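## Task

Carry the black plate sitting in work nest N3 and deposit it in the yellow waste bin W1, which is loose on the bench. Apart from the bins, every other item on the bench must finish where it began. The result only counts if it holds without the robot's support. At the end, open the gripper and take the hand away.

## Robot and tools

Robot: one six-joint arm (FANUC CRX-5iA) carrying a Robotiq 2F-140 two-finger gripper. There is a single arm, so every row describes just that arm plus its gripper. The only camera is cam_wrist (616x616), mounted on the gripper.

Scene frame: the origin sits on the table top directly under the arm base. +z is up, and +y is to the left when facing along +x. The base may be slightly tilted relative to the table. In this frame each result reports end_effector_position (metres) and end_effector_quat_wxyz. This point lies between the closed finger pads. Treat it as approximate, since it gets less accurate at long reach. The fingers point along the gripper's +z and open and close along its y axis. When the fingers are closed the tips reach about 33 mm past that point, and about 9 mm past it when fully open. While closing, the tips move roughly 24 mm further from the arm, so keep that much clearance above a surface.

execute_actions(actions, pictures): the list holds one action, one wait, or nothing.
- {"actions": []} sends no command. It returns the current state along with pictures.
- An action is {"rows": [...], "steps": n}. It takes 1 to 15 rows and n from 3 to 15 control steps of 1/30 s each, with 15 as the default. Each row is used for one step, and the last row is reused for any remaining steps.
- A wait is {"steps": n} with n up to 300. It sends nothing and returns after n steps counted from the previous result, and your reply time is part of that count.
- Set "pictures": true to get images back with an action.

Each row is 9 numbers, each in [-1, 1], in this order: dJ1 (waist), dJ2 (shoulder), dJ3 (elbow), dJ4 (forearm roll), dJ5 (wrist pitch), dJ6 (wrist roll), gripper position, gripper force_limit, gripper speed.
- The six joint entries are scaled offsets, not poses. Each one is measured from the joint angles in the most recent result that listed Joint positions. It is not measured from the previous row. Before any such result exists in a scene, and for the second or later call within one reply, offsets count from wherever the arm is when the action begins. One unit equals 1.983 rad for J1 and J2, 2.38 rad for J3, and 2.975 rad for J4, J5 and J6. A row of zeros is not a hold: it drives the arm back to the reference angles.
- Joint ranges in rad: J1 -3.491..3.491, J2 -3.140..3.140, J3 -1.187..4.328, J4 -3.316..3.316, J5 -3.140..3.140, J6 -3.927..3.927. The call is rejected, and nothing is sent, if any joint is asked to go more than 0.010 rad past an end. The real ends can differ from these by up to 0.010 rad. A request beyond a real end stops at that end, and you get the note "joint sent to its limit", which may refer to an earlier action.
- Gripper position is absolute. +1 is fully open (140 mm), and the pads touch near -0.8. At -1 the fingers close until something blocks them. force_limit is the squeeze strength: about 14 N at -1, 60 N at 0 and 107 N at +1. speed is the rate the gap changes: about 30 mm/s at -1, 140 at 0 and 250 at +1.

Motion behaviour: joint speed is capped at 2.62 rad/s (J1, J2), 3.14 (J3) and 3.93 (J4 to J6), with about 0.5 s of acceleration from rest. Joints are coordinated so they arrive together. Every step, each target is kept within a lead of its measured angle: 0.805 rad for J1 and J2, 0.966 for J3, and 1.21 for J4 to J6. If a target would put the hand more than 70 mm from where it is, all targets are pulled back. Large moves therefore take several actions. Between calls the arm keeps moving toward the last row until it stalls or a step is HELD. A result is produced 3 steps before its action ends, and those last steps run while you reply.

Result lines: Joint positions (rad) and Joint velocities (rad/s) in column order. object_status: 0 moving; 1 blocked while opening; 2 blocked while closing, which means a grip; 3 reached target or pads met, though a thin part may still be held. position_measured is in counts, 3 open to 230 closed, and is not linear. "joint command not followed" means the clearance check changed or blocked targets, and mounting blocks or posts count as part of the arm. HELD marks steps where your row was not fully sent. MOTOR HOT warns of heating from holding loads, including while you think. If it is ignored, an OVER-TEMPERATURE FAULT brakes the arm until it cools.

Gripping: send -1 and confirm object_status 2. Blocked fingers stay put until the position number changes by at least 0.01, or the part gives way. To squeeze harder, raise force_limit and switch position between -1 and -0.98.

zoom_image(camera, region): camera is "cam_wrist". region is [x0, y0, x1, y1] in pixels of the latest full image, with (0,0) at the top left and at most 504x504. It gives a closer look and does not move anything.

read_manual(section): returns only licence text ("licences"). It does not move the robot.

finished_scene(scene): ends and grades the scene whose number you pass, then loads the next task. It cannot be undone. Call it only once the plate is fully inside W1, W1 stands upright, the gripper has let go and the hand is clear. A reply with no tool call ends everything.

Avoid the following. Contact torque reaching a joint's load limit (152 N m for J1 to J3, 38 N m for J4 to J6, including a held part's weight) or an outside force of 150 N causes a 10 s stop. Do not knock anything off the table, as that ends the scene. Do not tip or shove the loose bin W1. Do not disturb other items on the bench. Avoid dropping the plate, slamming, or hard pushes. A loose object may occasionally get nudged by outside causes. Smooth, quick, low-effort motion is preferred.

Each tool is called after ">>>" as a command line: name --argument value for each argument, lists and objects as JSON in quotes; but a table of rows of numbers goes row by row, as --pt "numbers of a row", without its own name.

## Session

>>> execute_actions --actions '[]'

Scene clock: 0.00 s of 7200.00 s.
end_effector_position=(+0.8078, -0.3031, +0.2021) position_measured=3 object_status=3 end_effector_quat_wxyz=(-0.011, +0.906, +0.423, -0.006)
Joint positions: [-0.08   1.459  1.411  0.114 -1.415  2.622]
Joint velocities: [ 0.     0.    -0.001 -0.    -0.    -0.001]

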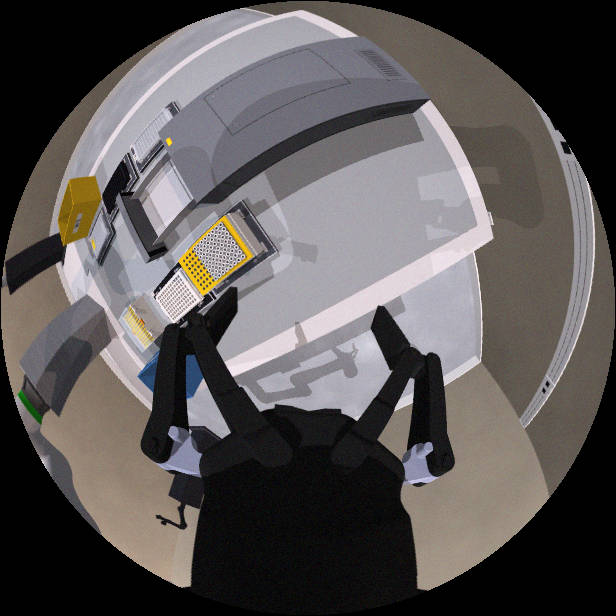

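>>> execute_actions --actions '[{"rows":[[0.2,-0.48,-0.467,0,0.05,0,1,0,0]]}]'

>>> execute_actions --actions '[{"steps":60}]' --pictures true

Scene clock: 0.60 s of 7200.00 s.
end_effector_position=(+0.8223, -0.2247, +0.2849) position_measured=3 object_status=3 end_effector_quat_wxyz=(-0.015, +0.882, +0.471, +0.000)
Joint positions: [ 0.023  1.231  1.138  0.114 -1.376  2.622]
Joint velocities: [ 0.32  -0.797 -0.917 -0.001  0.12  -0.   ]
Steps of this call (steps 1 to 6: nothing new was sent; steps 7 to 18: the first 12 steps of this action). Readings (joint positions | what the end effector reports):
7: [-0.080 1.459 1.411 0.114 -1.415 2.622] | position_measured=3 object_status=3
8: [-0.079 1.457 1.408 0.114 -1.415 2.622] | position_measured=3 object_status=3
10: [-0.069 1.436 1.382 0.114 -1.411 2.622] | position_measured=3 object_status=3
14: [-0.021 1.337 1.264 0.114 -1.393 2.622] | position_measured=3 object_status=3
18: the state above

Scene clock: 2.60 s of 7200.00 s.
end_effector_position=(+0.6865, -0.0408, +0.5018) position_measured=3 object_status=3 end_effector_quat_wxyz=(-0.020, +0.801, +0.598, +0.023)
Joint positions: [ 0.316  0.507  0.299  0.114 -1.266  2.622]
Joint velocities: [ 0.     0.     0.001  0.    -0.    -0.001]
Kept back: nothing.
Steps of this call (steps 1 to 3: the last 3 steps of your previous action; steps 4 to 45: the robot went on to your last target; steps 46 to 60: nothing new was sent). Readings (joint positions | what the end effector reports):
1: [0.034 1.204 1.107 0.114 -1.372 2.622] | position_measured=3 object_status=3
2: [0.045 1.176 1.075 0.114 -1.368 2.622] | position_measured=3 object_status=3
4: [0.067 1.122 1.012 0.114 -1.360 2.622] | position_measured=3 object_status=3
8: [0.111 1.013 0.885 0.114 -1.343 2.622] | position_measured=3 object_status=3
60: the state above
The arm was judged still, so your last target was given up. Only a new action makes it travel on or press farther. Fingers that are still opening or closing keep moving.

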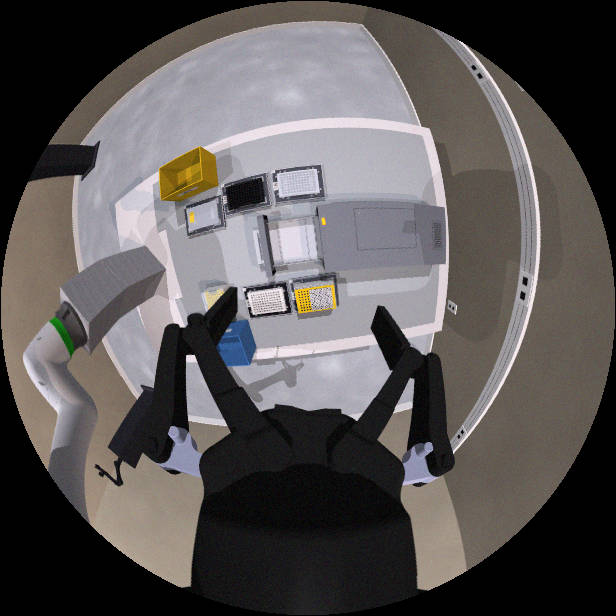

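>>> execute_actions --actions '[{"rows":[[0.3,0,0,0,0,0.1,1,0,0]]}]'

>>> execute_actions --actions '[{"steps":45}]' --pictures true

Scene clock: 3.10 s of 7200.00 s.
end_effector_position=(+0.6805, +0.0885, +0.5216) position_measured=3 object_status=3 end_effector_quat_wxyz=(-0.020, +0.707, +0.706, +0.040)
Joint positions: [ 0.509  0.507  0.299  0.114 -1.266  2.719]
Joint velocities: [ 0.617 -0.001 -0.     0.002 -0.     0.308]
Steps of this call (steps 1 to 3: nothing new was sent; steps 4 to 15: the first 12 steps of this action). Readings (joint positions | what the end effector reports):
4: [0.316 0.507 0.299 0.114 -1.266 2.622] | position_measured=3 object_status=3
5: [0.319 0.507 0.299 0.114 -1.266 2.623] | position_measured=3 object_status=3
7: [0.340 0.507 0.299 0.114 -1.266 2.634] | position_measured=3 object_status=3
11: [0.426 0.507 0.299 0.114 -1.266 2.677] | position_measured=3 object_status=3
15: the state above

Scene clock: 4.60 s of 7200.00 s.
end_effector_position=(+0.5899, +0.3395, +0.5685) position_measured=3 object_status=3 end_effector_quat_wxyz=(-0.014, +0.466, +0.882, +0.072)
Joint positions: [ 0.911  0.507  0.299  0.114 -1.266  2.92 ]
Joint velocities: [ 0.    -0.    -0.001  0.     0.     0.001]
Kept back: nothing.
Steps of this call (steps 1 to 3: the last 3 steps of your previous action; steps 4 to 45: the robot went on to your last target). Readings (joint positions | what the end effector reports):
1: [0.530 0.507 0.299 0.114 -1.266 2.729] | position_measured=3 object_status=3
2: [0.551 0.507 0.299 0.114 -1.266 2.740] | position_measured=3 object_status=3
4: [0.593 0.507 0.299 0.114 -1.266 2.761] | position_measured=3 object_status=3
8: [0.676 0.507 0.299 0.114 -1.266 2.802] | position_measured=3 object_status=3
45: the state above
The arm was judged still, so your last target was given up. Only a new action makes it travel on or press farther. Fingers that are still opening or closing keep moving.

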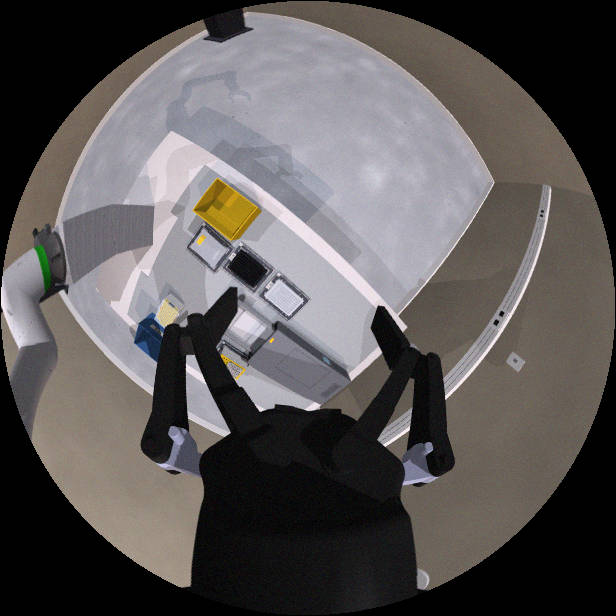

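>>> execute_actions --actions '[{"rows":[[0.085,0.048,-0.266,0.038,0.194,0.25,1,0,0]]}]'

>>> execute_actions --actions '[{"steps":40}]' --pictures true

Scene clock: 5.27 s of 7200.00 s.
end_effector_position=(+0.5338, +0.3562, +0.4579) position_measured=3 object_status=3 end_effector_quat_wxyz=(-0.000, +0.281, +0.959, +0.048)
Joint positions: [ 0.976  0.543  0.055  0.157 -1.044  3.207]
Joint velocities: [ 0.212  0.12  -0.793  0.142  0.721  0.928]
Steps of this call (steps 1 to 8: nothing new was sent; steps 9 to 20: the first 12 steps of this action). Readings (joint positions | what the end effector reports):
9: [0.911 0.507 0.299 0.114 -1.266 2.920] | position_measured=3 object_status=3
10: [0.912 0.507 0.296 0.114 -1.264 2.924] | position_measured=3 object_status=3
12: [0.919 0.510 0.271 0.119 -1.240 2.954] | position_measured=3 object_status=3
16: [0.948 0.527 0.162 0.138 -1.142 3.081] | position_measured=3 object_status=3
20: the state above

Scene clock: 6.60 s of 7200.00 s.
end_effector_position=(+0.4104, +0.3320, +0.3069) position_measured=3 object_status=3 end_effector_quat_wxyz=(-0.004, -0.050, +0.999, +0.016)
Joint positions: [ 1.08   0.602 -0.334  0.227 -0.689  3.664]
Joint velocities: [ 0.     0.     0.001 -0.     0.     0.   ]
Kept back: nothing.
Steps of this call (steps 1 to 3: the last 3 steps of your previous action; steps 4 to 40: the robot went on to your last target). Readings (joint positions | what the end effector reports):
1: [0.983 0.547 0.028 0.162 -1.019 3.238] | position_measured=3 object_status=3
2: [0.991 0.551 0.001 0.167 -0.995 3.270] | position_measured=3 object_status=3
4: [1.005 0.559 -0.053 0.177 -0.946 3.333] | position_measured=3 object_status=3
8: [1.034 0.576 -0.161 0.196 -0.847 3.460] | position_measured=3 object_status=3
40: the state above

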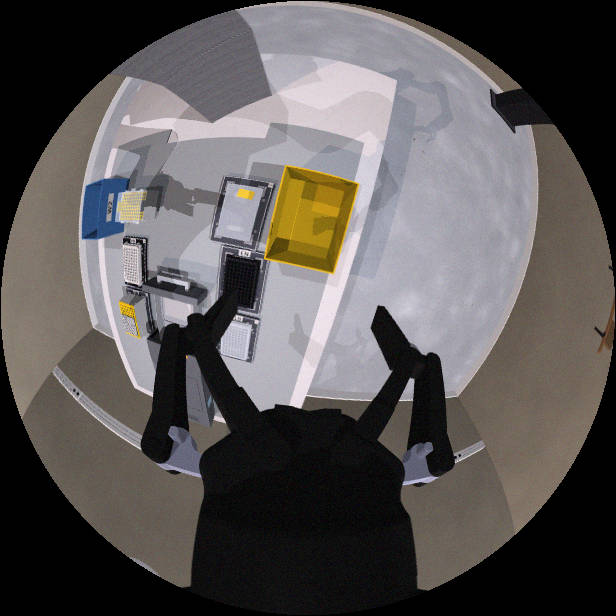

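>>> execute_actions --actions '[{"rows":[[-0.176,0.072,-0.027,0.068,0.085,0.024,1,0,0]]}]'

>>> execute_actions --actions '[{"steps":25}]' --pictures true

Scene clock: 7.13 s of 7200.00 s.
end_effector_position=(+0.4739, +0.2481, +0.2425) position_measured=3 object_status=3 end_effector_quat_wxyz=(+0.008, -0.028, +1.000, +0.009)
Joint positions: [ 0.869  0.688 -0.373  0.349 -0.537  3.707]
Joint velocities: [-0.705  0.288 -0.128  0.406  0.507  0.143]
Steps of this call (steps 1 to 4: the robot went on to your last target; steps 5 to 16: the first 12 steps of this action). Readings (joint positions | what the end effector reports):
5: [1.080 0.602 -0.334 0.227 -0.689 3.664] | position_measured=3 object_status=3
6: [1.078 0.603 -0.334 0.228 -0.687 3.664] | position_measured=3 object_status=3
8: [1.057 0.611 -0.338 0.241 -0.672 3.669] | position_measured=3 object_status=3
12: [0.963 0.650 -0.355 0.294 -0.605 3.688] | position_measured=3 object_status=3
16: the state above

Scene clock: 7.97 s of 7200.00 s.
end_effector_position=(+0.4979, +0.1890, +0.2004) position_measured=3 object_status=3 end_effector_quat_wxyz=(+0.010, -0.016, +1.000, +0.009)
Joint positions: [ 0.731  0.745 -0.398  0.429 -0.436  3.735]
Joint velocities: [-0.001  0.001  0.    -0.001  0.    -0.001]
Kept back: nothing.
Steps of this call (steps 1 to 3: the last 3 steps of your previous action; steps 4 to 25: the robot went on to your last target). Readings (joint positions | what the end effector reports):
1: [0.846 0.698 -0.377 0.363 -0.519 3.712] | position_measured=3 object_status=3
2: [0.821 0.708 -0.381 0.377 -0.502 3.717] | position_measured=3 object_status=3
4: [0.776 0.726 -0.390 0.403 -0.469 3.726] | position_measured=3 object_status=3
8: [0.732 0.744 -0.398 0.429 -0.437 3.735] | position_measured=3 object_status=3
25: the state above

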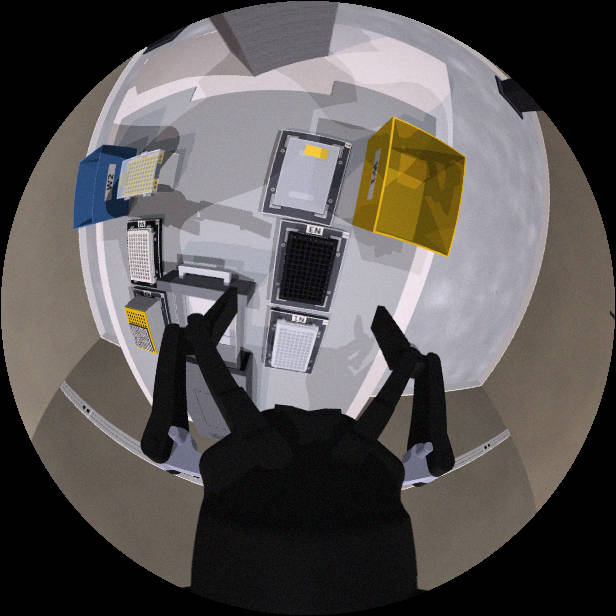

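>>> execute_actions --actions '[{"rows":[[-0.058,0.130,-0.004,0.165,0.071,-0.183,1,0,0]]}]'

>>> execute_actions --actions '[{"steps":15}]' --pictures true

Scene clock: 8.70 s of 7200.00 s.
end_effector_position=(+0.5015, +0.1806, +0.1110) position_measured=3 object_status=3 end_effector_quat_wxyz=(+0.011, +0.038, +0.999, -0.004)
Joint positions: [ 0.645  0.937 -0.405  0.796 -0.279  3.329]
Joint velocities: [-0.279  0.627 -0.024  1.179  0.508 -1.311]
Steps of this call (steps 1 to 10: the robot went on to your last target; steps 11 to 22: the first 12 steps of this action). Readings (joint positions | what the end effector reports):
11: [0.731 0.745 -0.398 0.429 -0.436 3.735] | position_measured=3 object_status=3
12: [0.730 0.746 -0.398 0.433 -0.435 3.731] | position_measured=3 object_status=3
14: [0.723 0.762 -0.399 0.463 -0.422 3.698] | position_measured=3 object_status=3
18: [0.688 0.842 -0.402 0.614 -0.357 3.530] | position_measured=3 object_status=3
22: the state above

Scene clock: 9.20 s of 7200.00 s.
end_effector_position=(+0.4886, +0.1842, +0.0789) position_measured=3 object_status=3 end_effector_quat_wxyz=(+0.000, +0.055, +0.998, +0.001)
Joint positions: [ 0.616  1.002 -0.408  0.92  -0.225  3.191]
Joint velocities: [-0.001  0.001  0.001  0.    -0.001 -0.   ]
Kept back: nothing.
Steps of this call (steps 1 to 3: the last 3 steps of your previous action; steps 4 to 15: the robot went on to your last target). Readings (joint positions | what the end effector reports):
1: [0.636 0.957 -0.406 0.833 -0.263 3.287] | position_measured=3 object_status=3
2: [0.629 0.974 -0.407 0.864 -0.249 3.253] | position_measured=3 object_status=3
4: [0.619 0.995 -0.407 0.906 -0.231 3.206] | position_measured=3 object_status=3
8: [0.616 1.002 -0.408 0.920 -0.225 3.191] | position_measured=3 object_status=3
15: the state above

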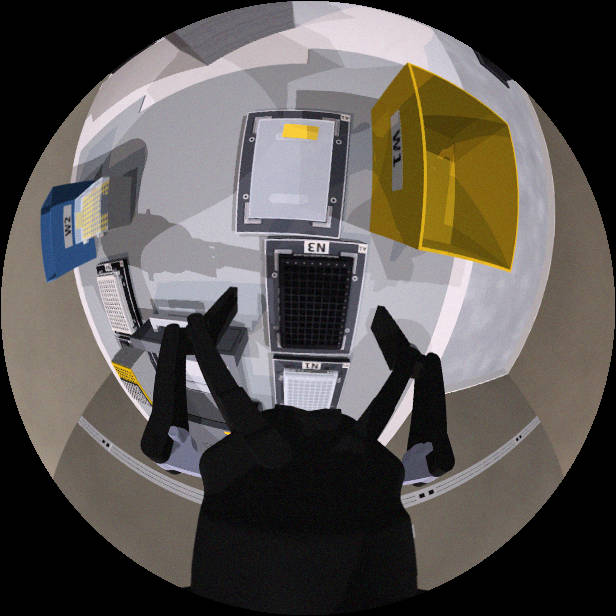

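>>> execute_actions --actions '[{"rows":[[0,0.058,0.0487,0,0,0,0.6,0,0]]}]'

>>> execute_actions --actions '[{"steps":10}]' --pictures true

Scene clock: 9.73 s of 7200.00 s.
end_effector_position=(+0.5049, +0.2016, +0.0380) position_measured=53 object_status=0 end_effector_quat_wxyz=(+0.001, +0.055, +0.998, +0.001)
Joint positions: [ 0.616  1.117 -0.292  0.92  -0.225  3.191]
Joint velocities: [-0.001 -0.     0.002  0.     0.001 -0.001]
Steps of this call (steps 1 to 4: the robot went on to your last target; steps 5 to 16: the first 12 steps of this action). Readings (joint positions | what the end effector reports):
5: [0.616 1.003 -0.408 0.920 -0.225 3.191] | position_measured=3 object_status=0
6: [0.616 1.005 -0.405 0.920 -0.225 3.191] | position_measured=5 object_status=0
8: [0.616 1.026 -0.384 0.920 -0.225 3.191] | position_measured=21 object_status=0
12: [0.616 1.104 -0.306 0.920 -0.225 3.191] | position_measured=50 object_status=0
16: the state above

Scene clock: 10.07 s of 7200.00 s.
end_effector_position=(+0.5051, +0.2017, +0.0381) position_measured=53 object_status=3 end_effector_quat_wxyz=(+0.001, +0.055, +0.998, +0.001)
Joint positions: [ 0.616  1.117 -0.292  0.92  -0.225  3.191]
Joint velocities: [-0.  0. -0.  0. -0. -0.]
Kept back: nothing.
Steps of this call (steps 1 to 3: the last 3 steps of your previous action; steps 4 to 10: the robot went on to your last target). Readings (joint positions | what the end effector reports):
1: [0.616 1.117 -0.292 0.920 -0.225 3.191] | position_measured=53 object_status=0
2: [0.616 1.117 -0.292 0.920 -0.225 3.191] | position_measured=53 object_status=3
4: [0.616 1.117 -0.292 0.920 -0.225 3.191] | position_measured=53 object_status=3
8: [0.616 1.117 -0.292 0.920 -0.225 3.191] | position_measured=53 object_status=3
10: the state above

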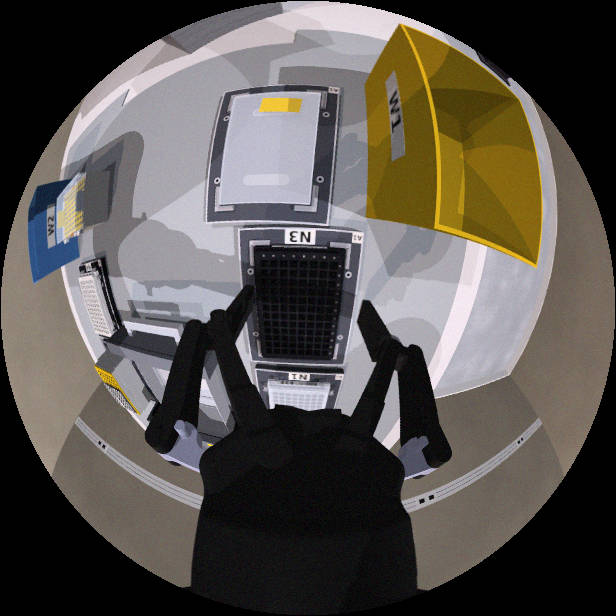

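>>> execute_actions --actions '[{"rows":[[-0.011,0,0,0,0,0,0.6,0,0],[-0.011,0,0,0,0,0,0.6,0,0],[-0.011,0,0,0,0,0,0.6,0,0],[-0.011,0,0,0,0,0,0.6,0,0],[-0.011,0,0,0,0,0,0.6,0,0],[-0.011,0.011,0.0092,0,0,0,0.6,0,0]],"steps":12}]'

>>> execute_actions --actions '[{"rows":[[0,0,0,0,0,0,-1,-0.3,-0.5]]}]' --pictures true

Scene clock: 20.43 s of 7200.00 s.
end_effector_position=(+0.5091, +0.1911, +0.0335) position_measured=53 object_status=3 end_effector_quat_wxyz=(-0.000, +0.065, +0.998, -0.000)
Joint positions: [ 0.594  1.125 -0.284  0.92  -0.225  3.191]
Joint velocities: [ 0.     0.     0.001  0.001 -0.     0.001]
FORCE FAULT: contact force on the arm reached its limit, and the arm stopped for 10 seconds. The contact can be on any part of the arm, not only on its tool. The arm's remaining commands of this call were not run. The arm holds still and accepts commands again. Move the arm away from the contact; if what it grips holds it there, let go first. Pushing or pulling that hard again can fault the arm again.
Kept back: nothing.
The stop began at step 11 of this call (marked STOPPED below). From that step on the arm followed nothing that you had sent. 4 steps, steps kept back included, did not run and will not run. Nothing is kept back now, and the robot has no last target.
Steps of this call (steps 1 to 2: the robot went on to your last target; steps 3 to 10: the first 8 steps of this action; steps 11 to 311: the stop). Readings (joint positions | what the end effector reports):
3: [0.616 1.117 -0.292 0.920 -0.225 3.191] | position_measured=53 object_status=3
4: [0.614 1.117 -0.292 0.920 -0.225 3.191] | position_measured=53 object_status=3
6: [0.600 1.117 -0.292 0.920 -0.225 3.191] | position_measured=53 object_status=3
10: [0.594 1.126 -0.283 0.920 -0.225 3.191] | position_measured=53 object_status=3
11: [0.594 1.126 -0.282 0.920 -0.225 3.191] | position_measured=53 object_status=3 STOPPED
311: the state above

Scene clock: 20.47 s of 7200.00 s.
end_effector_position=(+0.5091, +0.1911, +0.0335) position_measured=53 object_status=3 end_effector_quat_wxyz=(-0.000, +0.065, +0.998, -0.000)
Joint positions: [ 0.594  1.125 -0.284  0.92  -0.225  3.191]
Joint velocities: [-0.     0.     0.    -0.     0.    -0.001]
Kept back: nothing.
A stop began in an earlier call of the same reply, so what this call sent did not run. Send another action.
Steps of this call (step 1: nothing new was sent). Readings (joint positions | what the end effector reports):
1: the state above

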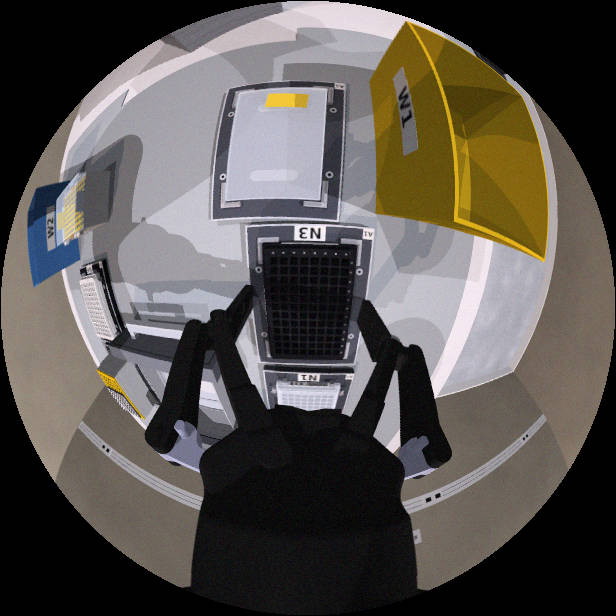

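Touched the nest. Raise ~7 mm, then close.

>>> execute_actions --actions '[{"rows":[[0,-0.01,-0.0083,0,0,0,0.6,-0.3,-0.5],[0,-0.01,-0.0083,0,0,0,0.6,-0.3,-0.5],[0,-0.01,-0.0083,0,0,0,0.6,-0.3,-0.5],[0,-0.01,-0.0083,0,0,0,0.6,-0.3,-0.5],[0,-0.01,-0.0083,0,0,0,-1,-0.3,-0.5]]}]'

>>> execute_actions --actions '[{"steps":10}]'

Scene clock: 20.93 s of 7200.00 s.
end_effector_position=(+0.5068, +0.1885, +0.0408) position_measured=83 object_status=0 end_effector_quat_wxyz=(-0.000, +0.065, +0.998, -0.000)
Joint positions: [ 0.594  1.105 -0.304  0.92  -0.225  3.191]
Joint velocities: [ 0.004 -0.006 -0.     0.     0.01  -0.   ]
Steps of this call (steps 1 to 2: nothing new was sent; steps 3 to 14: the first 12 steps of this action). Readings (joint positions | what the end effector reports):
3: [0.594 1.125 -0.284 0.920 -0.225 3.191] | position_measured=53 object_status=3
4: [0.594 1.123 -0.286 0.920 -0.225 3.191] | position_measured=53 object_status=3
6: [0.594 1.110 -0.299 0.920 -0.225 3.191] | position_measured=53 object_status=3
10: [0.594 1.105 -0.304 0.920 -0.225 3.191] | position_measured=64 object_status=0
14: the state above

Scene clock: 21.27 s of 7200.00 s.
end_effector_position=(+0.5071, +0.1891, +0.0411) position_measured=100 object_status=2 end_effector_quat_wxyz=(-0.000, +0.065, +0.998, +0.000)
Joint positions: [ 0.595  1.104 -0.304  0.921 -0.225  3.191]
Joint velocities: [-0.002 -0.     0.    -0.003 -0.003  0.001]
Kept back: nothing.
Steps of this call (steps 1 to 3: the last 3 steps of your previous action; steps 4 to 10: the robot went on to your last target). Readings (joint positions | what the end effector reports):
1: [0.595 1.105 -0.304 0.920 -0.225 3.191] | position_measured=87 object_status=0
2: [0.595 1.104 -0.304 0.921 -0.224 3.191] | position_measured=92 object_status=0
4: [0.595 1.104 -0.304 0.921 -0.224 3.191] | position_measured=100 object_status=0
8: [0.595 1.104 -0.304 0.921 -0.224 3.191] | position_measured=100 object_status=0
10: the state above

>>> execute_actions --actions '[{"rows":[[0,-0.02,-0.0167,0,0,0,-1,-0.3,-0.5],[0,-0.02,-0.0167,0,0,0,-1,-0.3,-0.5],[0,-0.02,-0.0167,0,0,0,-1,-0.3,-0.5],[0,-0.02,-0.0167,0,0,0,-1,-0.3,-0.5],[0,-0.02,-0.0167,0,0,0,-1,-0.3,-0.5],[0,-0.02,-0.0167,0,0,0,-1,-0.3,-0.5],[0,-0.25,-0.208,0,0,0,-1,-0.3,-0.5]]}]'

>>> execute_actions --actions '[{"steps":25}]' --pictures true

Scene clock: 31.60 s of 7200.00 s.
end_effector_position=(+0.5056, +0.1881, +0.0536) position_measured=106 object_status=2 end_effector_quat_wxyz=(+0.002, +0.064, +0.998, +0.004)
Joint positions: [ 0.596  1.072 -0.333  0.922 -0.22   3.191]
Joint velocities: [-0.    -0.    -0.    -0.001  0.    -0.   ]
TORQUE FAULT: the external load on joint 5 (wrist pitch) reached its load limit, and the arm stopped for 10 seconds. The arm's remaining commands of this call were not run. The arm holds where it stopped, with its grip as last carried out, and accepts commands again: back off and push less far. The arm stops again, at the same cost, whenever a joint's load reaches its limit.
Kept back: nothing.
The stop began at step 10 of this call (marked STOPPED below). From that step on the arm followed nothing that you had sent. 10 steps, steps kept back included, did not run and will not run. Nothing is kept back now, and the robot has no last target.
Steps of this call (steps 1 to 4: the robot went on to your last target; steps 5 to 9: the first 5 steps of this action; steps 10 to 310: the stop). Readings (joint positions | what the end effector reports):
5: [0.595 1.104 -0.304 0.920 -0.225 3.191] | position_measured=100 object_status=2
6: [0.595 1.103 -0.306 0.920 -0.225 3.191] | position_measured=100 object_status=2
8: [0.595 1.084 -0.325 0.920 -0.224 3.191] | position_measured=101 object_status=2
10: [0.596 1.072 -0.333 0.922 -0.220 3.191] | position_measured=102 object_status=2 STOPPED
12: [0.596 1.072 -0.333 0.922 -0.220 3.191] | position_measured=106 object_status=0
310: the state above

Scene clock: 31.63 s of 7200.00 s.
end_effector_position=(+0.5062, +0.1893, +0.0539) position_measured=106 object_status=2 end_effector_quat_wxyz=(+0.002, +0.064, +0.998, +0.005)
Joint positions: [ 0.597  1.071 -0.332  0.923 -0.218  3.191]
Joint velocities: [ 0.006 -0.002  0.001 -0.002  0.     0.001]
Kept back: nothing.
A stop began in an earlier call of the same reply, so what this call sent did not run. Send another action.
Steps of this call (step 1: nothing new was sent). Readings (joint positions | what the end effector reports):
1: the state above

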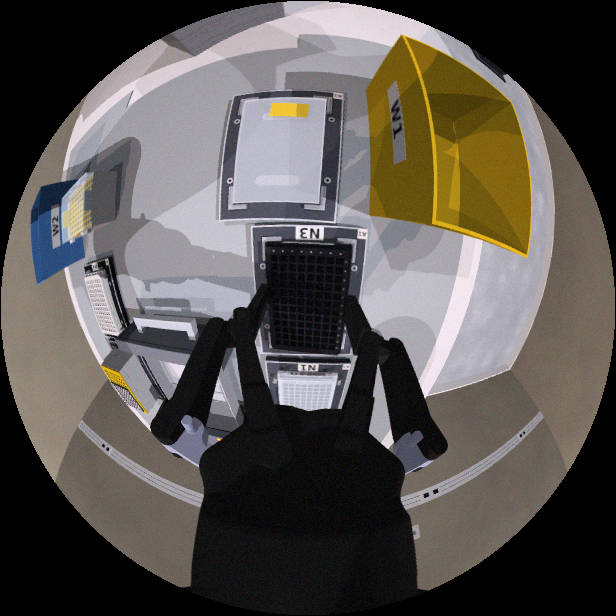

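>>> execute_actions --actions '[{"rows":[[0,0,0,0,0,0,-0.98,0.3,-0.5],[0,0,0,0,0,0,-0.98,0.3,-0.5],[0,0,0,0,0,0,-0.98,0.3,-0.5],[0.0006,-0.005,-0.0031,0,0,0,-0.98,0.3,-0.5],[0.0006,-0.005,-0.0031,0,0,0,-0.98,0.3,-0.5],[0.0012,-0.01,-0.0062,0,0,0,-0.98,0.3,-0.5],[0.0012,-0.01,-0.0062,0,0,0,-0.98,0.3,-0.5],[0.0018,-0.015,-0.0093,0,0,0,-0.98,0.3,-0.5],[0.0018,-0.015,-0.0093,0,0,0,-0.98,0.3,-0.5],[0.0024,-0.02,-0.0124,0,0,0,-0.98,0.3,-0.5],[0.0024,-0.02,-0.0124,0,0,0,-0.98,0.3,-0.5],[0.003,-0.025,-0.0155,0,0,0,-0.98,0.3,-0.5]]}]'

>>> execute_actions --actions '[{"steps":8}]' --pictures true

Scene clock: 42.10 s of 7200.00 s.
end_effector_position=(+0.5087, +0.1955, +0.0614) position_measured=140 object_status=2 end_effector_quat_wxyz=(+0.006, +0.061, +0.998, +0.012)
Joint positions: [ 0.601  1.055 -0.342  0.925 -0.208  3.191]
Joint velocities: [ 0.001  0.     0.001 -0.001  0.     0.   ]
TORQUE FAULT: the external load on joint 5 (wrist pitch) reached its load limit, and the arm stopped for 10 seconds. The arm's remaining commands of this call were not run. The arm holds where it stopped, with its grip as last carried out, and accepts commands again: back off and push less far. The arm stops again, at the same cost, whenever a joint's load reaches its limit.
Kept back: nothing.
The stop began at step 14 of this call (marked STOPPED below). From that step on the arm followed nothing that you had sent. 7 steps, steps kept back included, did not run and will not run. Nothing is kept back now, and the robot has no last target.
Steps of this call (steps 1 to 5: nothing new was sent; steps 6 to 13: the first 8 steps of this action; steps 14 to 314: the stop). Readings (joint positions | what the end effector reports):
6: [0.597 1.071 -0.333 0.922 -0.219 3.191] | position_measured=106 object_status=0
7: [0.597 1.071 -0.333 0.922 -0.219 3.191] | position_measured=109 object_status=0
9: [0.597 1.071 -0.333 0.922 -0.219 3.191] | position_measured=109 object_status=0
13: [0.599 1.056 -0.343 0.923 -0.213 3.191] | position_measured=126 object_status=0
14: [0.601 1.055 -0.342 0.925 -0.208 3.191] | position_measured=136 object_status=0 STOPPED
314: the state above

Scene clock: 42.13 s of 7200.00 s.
end_effector_position=(+0.5092, +0.1969, +0.0617) position_measured=140 object_status=2 end_effector_quat_wxyz=(+0.007, +0.060, +0.998, +0.013)
Joint positions: [ 0.602  1.055 -0.341  0.925 -0.206  3.191]
Joint velocities: [ 0.012 -0.003  0.001 -0.     0.    -0.   ]
Kept back: nothing.
A stop began in an earlier call of the same reply, so what this call sent did not run. Send another action.
Steps of this call (step 1: nothing new was sent). Readings (joint positions | what the end effector reports):
1: the state above

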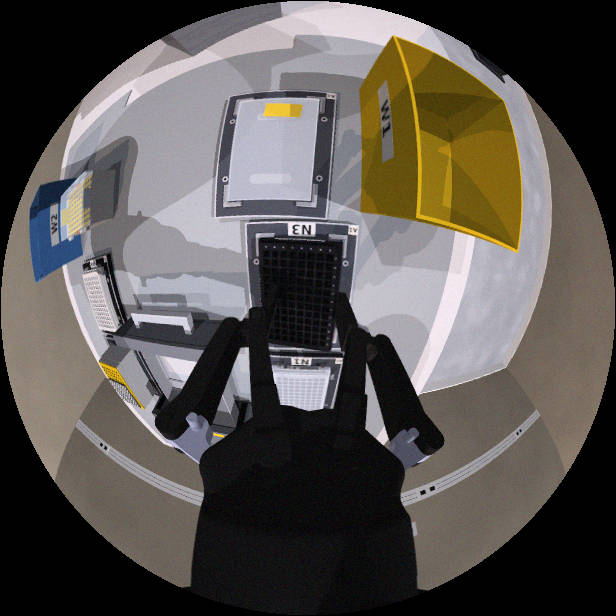

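>>> execute_actions --actions '[{"rows":[[0,0,0,0,0,0,0.6,0,0]],"steps":15}]'

>>> execute_actions --actions '[{"rows":[[0.001,0.025,0.0155,-0.0017,-0.0064,0,0.6,0,0]],"steps":15}]' --pictures true

Scene clock: 42.60 s of 7200.00 s.
end_effector_position=(+0.5092, +0.1966, +0.0617) position_measured=62 object_status=0 end_effector_quat_wxyz=(+0.007, +0.060, +0.998, +0.013)
Joint positions: [ 0.602  1.055 -0.341  0.925 -0.206  3.191]
Joint velocities: [ 0.002  0.     0.001  0.001  0.003 -0.001]
Steps of this call (steps 1 to 2: nothing new was sent; steps 3 to 14: the first 12 steps of this action). Readings (joint positions | what the end effector reports):
3: [0.602 1.055 -0.341 0.925 -0.206 3.191] | position_measured=140 object_status=0
4: [0.602 1.055 -0.341 0.925 -0.206 3.191] | position_measured=140 object_status=0
6: [0.602 1.055 -0.342 0.924 -0.208 3.191] | position_measured=123 object_status=0
10: [0.602 1.055 -0.342 0.925 -0.207 3.191] | position_measured=92 object_status=0
14: the state above

Scene clock: 43.10 s of 7200.00 s.
end_effector_position=(+0.5052, +0.1936, +0.0417) position_measured=53 object_status=3 end_effector_quat_wxyz=(+0.000, +0.061, +0.998, +0.000)
Joint positions: [ 0.604  1.104 -0.305  0.92  -0.225  3.191]
Joint velocities: [-0.     0.001 -0.    -0.001 -0.    -0.001]
Steps of this call (steps 1 to 3: the last 3 steps of your previous action; steps 4 to 15: the first 12 steps of this action, its rows measured from where the robot was after step 3). Readings (joint positions | what the end effector reports):
3: [0.602 1.055 -0.341 0.925 -0.206 3.191] | position_measured=53 object_status=0
4: [0.602 1.055 -0.341 0.925 -0.206 3.191] | position_measured=53 object_status=0
5: [0.602 1.057 -0.340 0.925 -0.206 3.191] | position_measured=53 object_status=0
7: [0.603 1.077 -0.324 0.923 -0.214 3.191] | position_measured=53 object_status=3
11: [0.604 1.104 -0.305 0.920 -0.225 3.191] | position_measured=53 object_status=3
15: the state above

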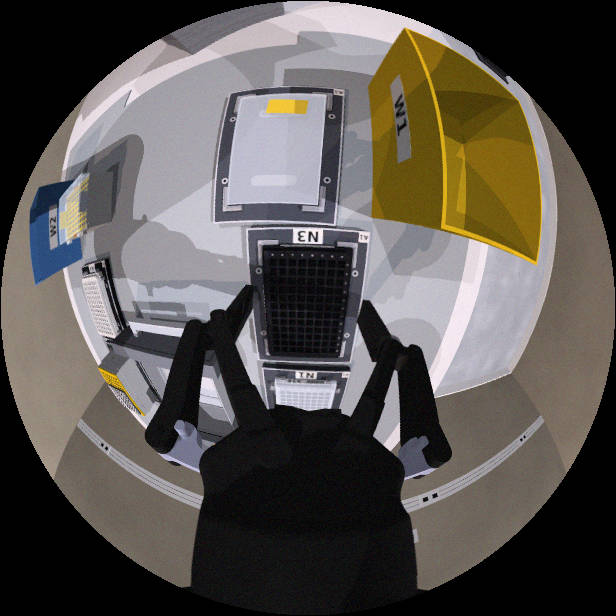

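>>> execute_actions --actions '[{"rows":[[0,0,0,0,0,0,-1,0,-0.5]],"steps":15}]'

>>> execute_actions --actions '[{"rows":[[0,0,0,0,0,0,-1,0,-0.5],[0,0,0,0,0,0,-1,0,-0.5],[0,0,0,0,0,0,-1,0,-0.5],[0.0006,-0.005,-0.0031,0,0,0,-1,0,-0.5],[0.0006,-0.005,-0.0031,0,0,0,-1,0,-0.5],[0.0012,-0.01,-0.0062,0,0,0,-1,0,-0.5],[0.0012,-0.01,-0.0062,0,0,0,-1,0,-0.5],[0.0018,-0.015,-0.0093,0,0,0,-1,0,-0.5],[0.0018,-0.015,-0.0093,0,0,0,-1,0,-0.5],[0.0024,-0.02,-0.0124,0,0,0,-1,0,-0.5],[0.0024,-0.02,-0.0124,0,0,0,-1,0,-0.5],[0.003,-0.025,-0.0155,0,0,0,-1,0,-0.5]]}]'

>>> execute_actions --actions '[{"steps":8}]' --pictures true

Scene clock: 43.67 s of 7200.00 s.
end_effector_position=(+0.5051, +0.1934, +0.0417) position_measured=101 object_status=0 end_effector_quat_wxyz=(-0.000, +0.061, +0.998, +0.000)
Joint positions: [ 0.604  1.104 -0.305  0.92  -0.225  3.191]
Joint velocities: [ 0.001  0.001  0.    -0.    -0.     0.001]
Steps of this call (steps 1 to 3: the last 3 steps of your previous action; steps 4 to 5: the robot went on to your last target; steps 6 to 17: the first 12 steps of this action). Readings (joint positions | what the end effector reports):
6: [0.604 1.104 -0.305 0.920 -0.225 3.191] | position_measured=53 object_status=0
7: [0.604 1.104 -0.305 0.920 -0.225 3.191] | position_measured=55 object_status=0
9: [0.604 1.104 -0.305 0.920 -0.225 3.191] | position_measured=64 object_status=0
13: [0.604 1.104 -0.305 0.920 -0.225 3.191] | position_measured=83 object_status=0
17: the state above

Scene clock: 44.17 s of 7200.00 s.
end_effector_position=(+0.5061, +0.1936, +0.0558) position_measured=104 object_status=2 end_effector_quat_wxyz=(+0.004, +0.059, +0.998, +0.003)
Joint positions: [ 0.608  1.07  -0.33   0.92  -0.225  3.191]
Joint velocities: [ 0.016 -0.138 -0.097  0.    -0.001  0.002]
Steps of this call (steps 1 to 3: the last 3 steps of your previous action; steps 4 to 15: the first 12 steps of this action, its rows measured from where the robot was after step 3). Readings (joint positions | what the end effector reports):
3: [0.604 1.104 -0.305 0.920 -0.225 3.191] | position_measured=102 object_status=0
4: [0.604 1.104 -0.305 0.920 -0.225 3.191] | position_measured=102 object_status=0
5: [0.604 1.104 -0.305 0.920 -0.225 3.191] | position_measured=102 object_status=0
7: [0.604 1.104 -0.305 0.920 -0.225 3.191] | position_measured=102 object_status=2
11: [0.606 1.090 -0.316 0.920 -0.225 3.191] | position_measured=103 object_status=2
15: the state above

Scene clock: 44.43 s of 7200.00 s.
end_effector_position=(+0.5065, +0.1937, +0.0622) position_measured=104 object_status=2 end_effector_quat_wxyz=(+0.006, +0.059, +0.998, +0.004)
Joint positions: [ 0.61   1.055 -0.341  0.92  -0.225  3.191]
Joint velocities: [ 0.    -0.001 -0.002 -0.     0.    -0.   ]
Kept back: nothing.
Steps of this call (steps 1 to 3: the last 3 steps of your previous action; steps 4 to 8: the robot went on to your last target). Readings (joint positions | what the end effector reports):
1: [0.609 1.065 -0.334 0.920 -0.225 3.191] | position_measured=104 object_status=2
2: [0.609 1.061 -0.337 0.920 -0.225 3.191] | position_measured=104 object_status=2
4: [0.610 1.056 -0.341 0.920 -0.225 3.191] | position_measured=104 object_status=2
8: the state above

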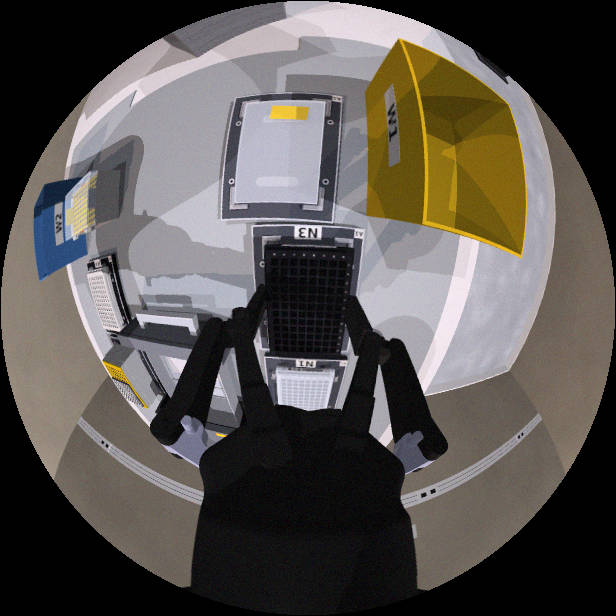

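>>> execute_actions --actions '[{"rows":[[0.061,-0.156,-0.024,-0.165,-0.071,0.14,-1,0,-0.5]]}]'

>>> execute_actions --actions '[{"steps":12}]'

>>> execute_actions --actions '[{"rows":[[0.21,-0.072,0,0,0,-0.14,-1,0,-0.5]]}]'

>>> execute_actions --actions '[{"steps":20}]' --pictures true

Scene clock: 44.93 s of 7200.00 s.
end_effector_position=(+0.5102, +0.1856, +0.1682) position_measured=104 object_status=2 end_effector_quat_wxyz=(+0.016, +0.052, +0.999, +0.001)
Joint positions: [ 0.701  0.823 -0.384  0.552 -0.384  3.503]
Joint velocities: [ 0.298 -0.763 -0.139 -1.194 -0.517  1.015]
Steps of this call (steps 1 to 3: the robot went on to your last target; steps 4 to 15: the first 12 steps of this action). Readings (joint positions | what the end effector reports):
4: [0.610 1.055 -0.341 0.920 -0.225 3.191] | position_measured=104 object_status=2
5: [0.611 1.053 -0.342 0.916 -0.226 3.194] | position_measured=104 object_status=2
7: [0.619 1.032 -0.346 0.884 -0.240 3.222] | position_measured=104 object_status=2
11: [0.658 0.933 -0.364 0.727 -0.308 3.355] | position_measured=104 object_status=2
15: the state above

Scene clock: 45.33 s of 7200.00 s.
end_effector_position=(+0.4972, +0.1886, +0.1998) position_measured=104 object_status=2 end_effector_quat_wxyz=(+0.008, +0.047, +0.999, +0.009)
Joint positions: [ 0.731  0.746 -0.399  0.429 -0.437  3.607]
Joint velocities: [ 0.    -0.001  0.001 -0.001 -0.     0.001]
Kept back: nothing.
Steps of this call (steps 1 to 3: the last 3 steps of your previous action; steps 4 to 12: the robot went on to your last target). Readings (joint positions | what the end effector reports):
1: [0.710 0.799 -0.389 0.514 -0.400 3.536] | position_measured=104 object_status=2
2: [0.718 0.778 -0.392 0.482 -0.414 3.563] | position_measured=104 object_status=2
4: [0.728 0.753 -0.397 0.441 -0.432 3.597] | position_measured=104 object_status=2
8: [0.731 0.746 -0.399 0.430 -0.437 3.607] | position_measured=104 object_status=2
12: the state above

Scene clock: 45.73 s of 7200.00 s.
end_effector_position=(+0.4802, +0.3021, +0.2550) position_measured=104 object_status=2 end_effector_quat_wxyz=(+0.041, +0.055, +0.996, +0.048)
Joint positions: [ 0.93   0.678 -0.399  0.429 -0.437  3.409]
Joint velocities: [ 0.635 -0.217 -0.    -0.001  0.    -0.631]
Steps of this call (steps 1 to 12: the first 12 steps of this action). Readings (joint positions | what the end effector reports):
1: [0.731 0.746 -0.399 0.429 -0.437 3.607] | position_measured=104 object_status=2
2: [0.733 0.745 -0.399 0.429 -0.437 3.605] | position_measured=104 object_status=2
4: [0.754 0.738 -0.399 0.429 -0.437 3.584] | position_measured=104 object_status=2
8: [0.844 0.707 -0.399 0.429 -0.437 3.495] | position_measured=104 object_status=2
12: the state above

Scene clock: 46.40 s of 7200.00 s.
end_effector_position=(+0.4290, +0.4196, +0.3200) position_measured=104 object_status=2 end_effector_quat_wxyz=(+0.060, +0.062, +0.991, +0.102)
Joint positions: [ 1.147  0.603 -0.399  0.429 -0.437  3.191]
Joint velocities: [ 0.001  0.     0.    -0.     0.     0.001]
Kept back: nothing.
Steps of this call (steps 1 to 3: the last 3 steps of your previous action; steps 4 to 20: the robot went on to your last target). Readings (joint positions | what the end effector reports):
1: [0.951 0.670 -0.399 0.429 -0.437 3.387] | position_measured=104 object_status=2
2: [0.972 0.663 -0.399 0.429 -0.437 3.366] | position_measured=104 object_status=2
4: [1.015 0.648 -0.399 0.429 -0.437 3.323] | position_measured=104 object_status=2
8: [1.099 0.619 -0.399 0.429 -0.437 3.239] | position_measured=104 object_status=2
20: the state above

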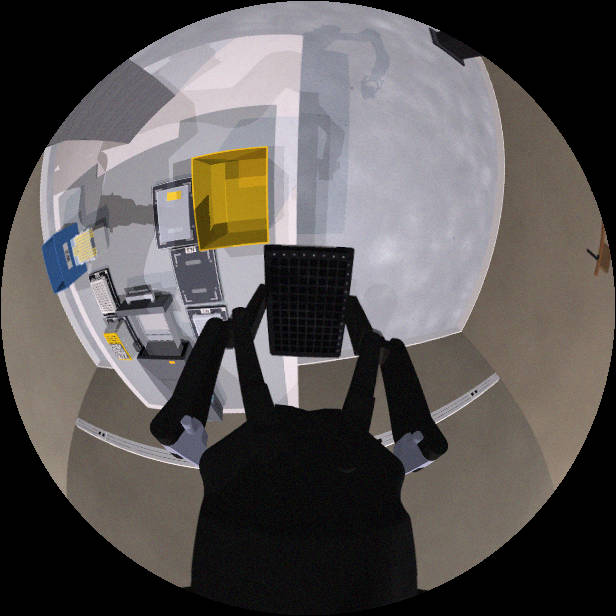

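>>> execute_actions --actions '[{"rows":[[0.02,0.05,-0.05,0,0,0,-1,0,-0.5]]}]'

>>> execute_actions --actions '[{"steps":15}]' --pictures true

Scene clock: 46.83 s of 7200.00 s.
end_effector_position=(+0.3468, +0.3421, +0.2353) position_measured=104 object_status=2 end_effector_quat_wxyz=(+0.014, +0.025, +1.000, +0.011)
Joint positions: [ 1.187  0.701 -0.516  0.429 -0.437  3.191]
Joint velocities: [ 0.012  0.027 -0.032 -0.    -0.    -0.001]
Steps of this call (step 1: the robot went on to your last target; steps 2 to 13: the first 12 steps of this action). Readings (joint positions | what the end effector reports):
2: [1.147 0.603 -0.399 0.429 -0.437 3.191] | position_measured=104 object_status=2
3: [1.148 0.604 -0.401 0.430 -0.437 3.191] | position_measured=104 object_status=2
5: [1.156 0.625 -0.426 0.430 -0.437 3.191] | position_measured=104 object_status=2
9: [1.176 0.674 -0.484 0.430 -0.437 3.191] | position_measured=104 object_status=2
13: the state above

Scene clock: 47.33 s of 7200.00 s.
end_effector_position=(+0.3460, +0.3412, +0.2346) position_measured=104 object_status=2 end_effector_quat_wxyz=(+0.013, +0.025, +1.000, +0.010)
Joint positions: [ 1.187  0.702 -0.518  0.429 -0.437  3.191]
Joint velocities: [-0. -0.  0.  0.  0.  0.]
Kept back: nothing.
Steps of this call (steps 1 to 3: the last 3 steps of your previous action; steps 4 to 15: the robot went on to your last target). Readings (joint positions | what the end effector reports):
1: [1.187 0.702 -0.517 0.429 -0.437 3.191] | position_measured=104 object_status=2
2: [1.187 0.702 -0.517 0.429 -0.437 3.191] | position_measured=104 object_status=2
4: [1.187 0.702 -0.517 0.429 -0.437 3.191] | position_measured=104 object_status=2
8: [1.187 0.702 -0.518 0.429 -0.437 3.191] | position_measured=104 object_status=2
15: the state above
The arm was judged still, so your last target was given up. Only a new action makes it travel on or press farther. Fingers that are still opening or closing keep moving.

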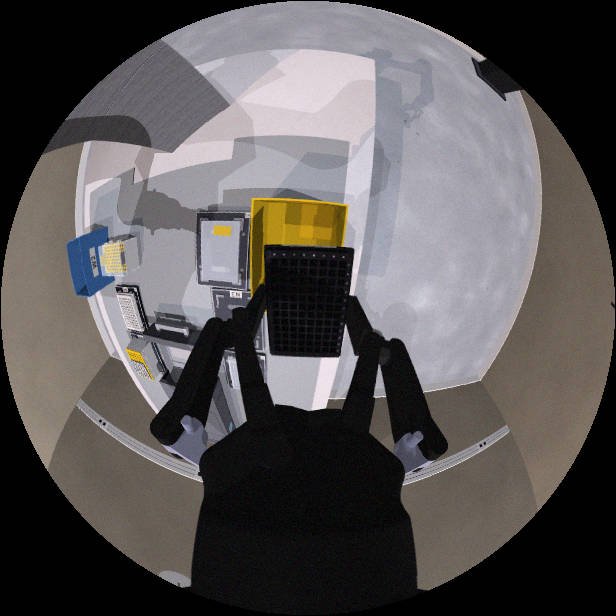

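>>> execute_actions --actions '[{"rows":[[-0.01,0.089,-0.003,0,0.05,-0.01,-1,0,-0.5]]}]'

>>> execute_actions --actions '[{"steps":10}]' --pictures true

Scene clock: 47.93 s of 7200.00 s.
end_effector_position=(+0.3065, +0.3222, +0.1524) position_measured=104 object_status=2 end_effector_quat_wxyz=(-0.024, +0.035, +0.999, +0.002)
Joint positions: [ 1.167  0.877 -0.525  0.429 -0.29   3.161]
Joint velocities: [-0.012  0.101 -0.004 -0.     0.086 -0.017]
Steps of this call (steps 1 to 6: nothing new was sent; steps 7 to 18: the first 12 steps of this action). Readings (joint positions | what the end effector reports):
7: [1.187 0.702 -0.518 0.429 -0.437 3.191] | position_measured=104 object_status=2
8: [1.187 0.705 -0.518 0.429 -0.435 3.190] | position_measured=104 object_status=2
10: [1.185 0.726 -0.518 0.429 -0.417 3.187] | position_measured=104 object_status=2
14: [1.174 0.822 -0.523 0.429 -0.336 3.171] | position_measured=104 object_status=2
18: the state above

Scene clock: 48.27 s of 7200.00 s.
end_effector_position=(+0.3061, +0.3221, +0.1516) position_measured=104 object_status=2 end_effector_quat_wxyz=(-0.024, +0.036, +0.999, +0.002)
Joint positions: [ 1.167  0.879 -0.525  0.429 -0.288  3.161]
Joint velocities: [ 0.001 -0.     0.    -0.001 -0.001  0.001]
Kept back: nothing.
Steps of this call (steps 1 to 3: the last 3 steps of your previous action; steps 4 to 10: the robot went on to your last target). Readings (joint positions | what the end effector reports):
1: [1.167 0.878 -0.525 0.429 -0.289 3.161] | position_measured=104 object_status=2
2: [1.167 0.878 -0.525 0.429 -0.288 3.161] | position_measured=104 object_status=2
4: [1.167 0.878 -0.525 0.429 -0.288 3.161] | position_measured=104 object_status=2
8: [1.167 0.879 -0.525 0.429 -0.288 3.161] | position_measured=104 object_status=2
10: the state above

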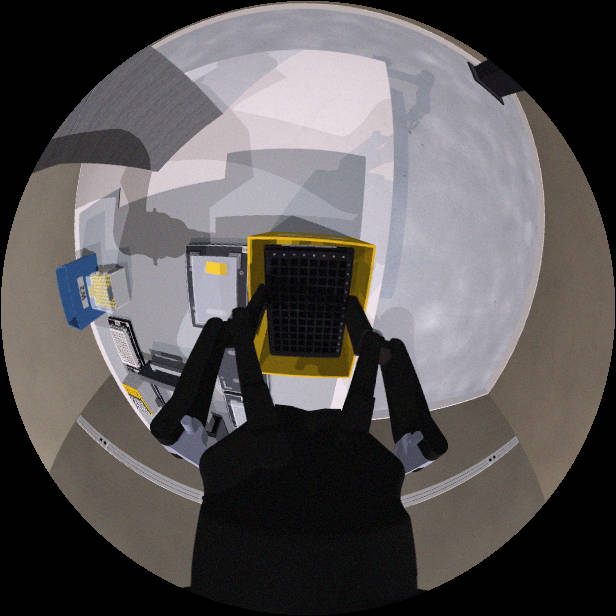

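>>> execute_actions --actions '[{"rows":[[-0.015,0.086,0.0525,0,0,0,-1,0,-0.5]]}]'

>>> execute_actions --actions '[{"steps":8}]' --pictures true

Scene clock: 48.73 s of 7200.00 s.
end_effector_position=(+0.3100, +0.3247, +0.0899) position_measured=104 object_status=2 end_effector_quat_wxyz=(-0.037, +0.047, +0.998, -0.020)
Joint positions: [ 1.137  1.049 -0.4    0.429 -0.288  3.161]
Joint velocities: [-0.007  0.034  0.024  0.    -0.     0.001]
Steps of this call (steps 1 to 2: the robot went on to your last target; steps 3 to 14: the first 12 steps of this action). Readings (joint positions | what the end effector reports):
3: [1.167 0.879 -0.525 0.429 -0.288 3.161] | position_measured=104 object_status=2
4: [1.167 0.881 -0.523 0.429 -0.288 3.161] | position_measured=104 object_status=2
6: [1.163 0.903 -0.507 0.429 -0.288 3.161] | position_measured=104 object_status=2
10: [1.146 1.002 -0.434 0.429 -0.288 3.161] | position_measured=104 object_status=2
14: the state above

Scene clock: 49.00 s of 7200.00 s.
end_effector_position=(+0.3101, +0.3250, +0.0899) position_measured=104 object_status=2 end_effector_quat_wxyz=(-0.037, +0.047, +0.998, -0.019)
Joint positions: [ 1.137  1.049 -0.4    0.429 -0.288  3.161]
Joint velocities: [-0. -0.  0.  0.  0.  0.]
Kept back: nothing.
Steps of this call (steps 1 to 3: the last 3 steps of your previous action; steps 4 to 8: the robot went on to your last target). Readings (joint positions | what the end effector reports):
1: [1.137 1.049 -0.400 0.429 -0.288 3.161] | position_measured=104 object_status=2
2: [1.137 1.049 -0.400 0.429 -0.288 3.161] | position_measured=104 object_status=2
4: [1.137 1.049 -0.400 0.429 -0.288 3.161] | position_measured=104 object_status=2
8: the state above

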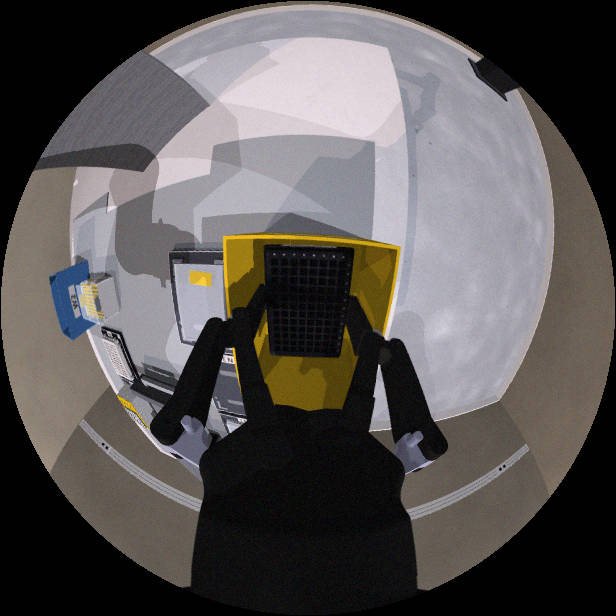

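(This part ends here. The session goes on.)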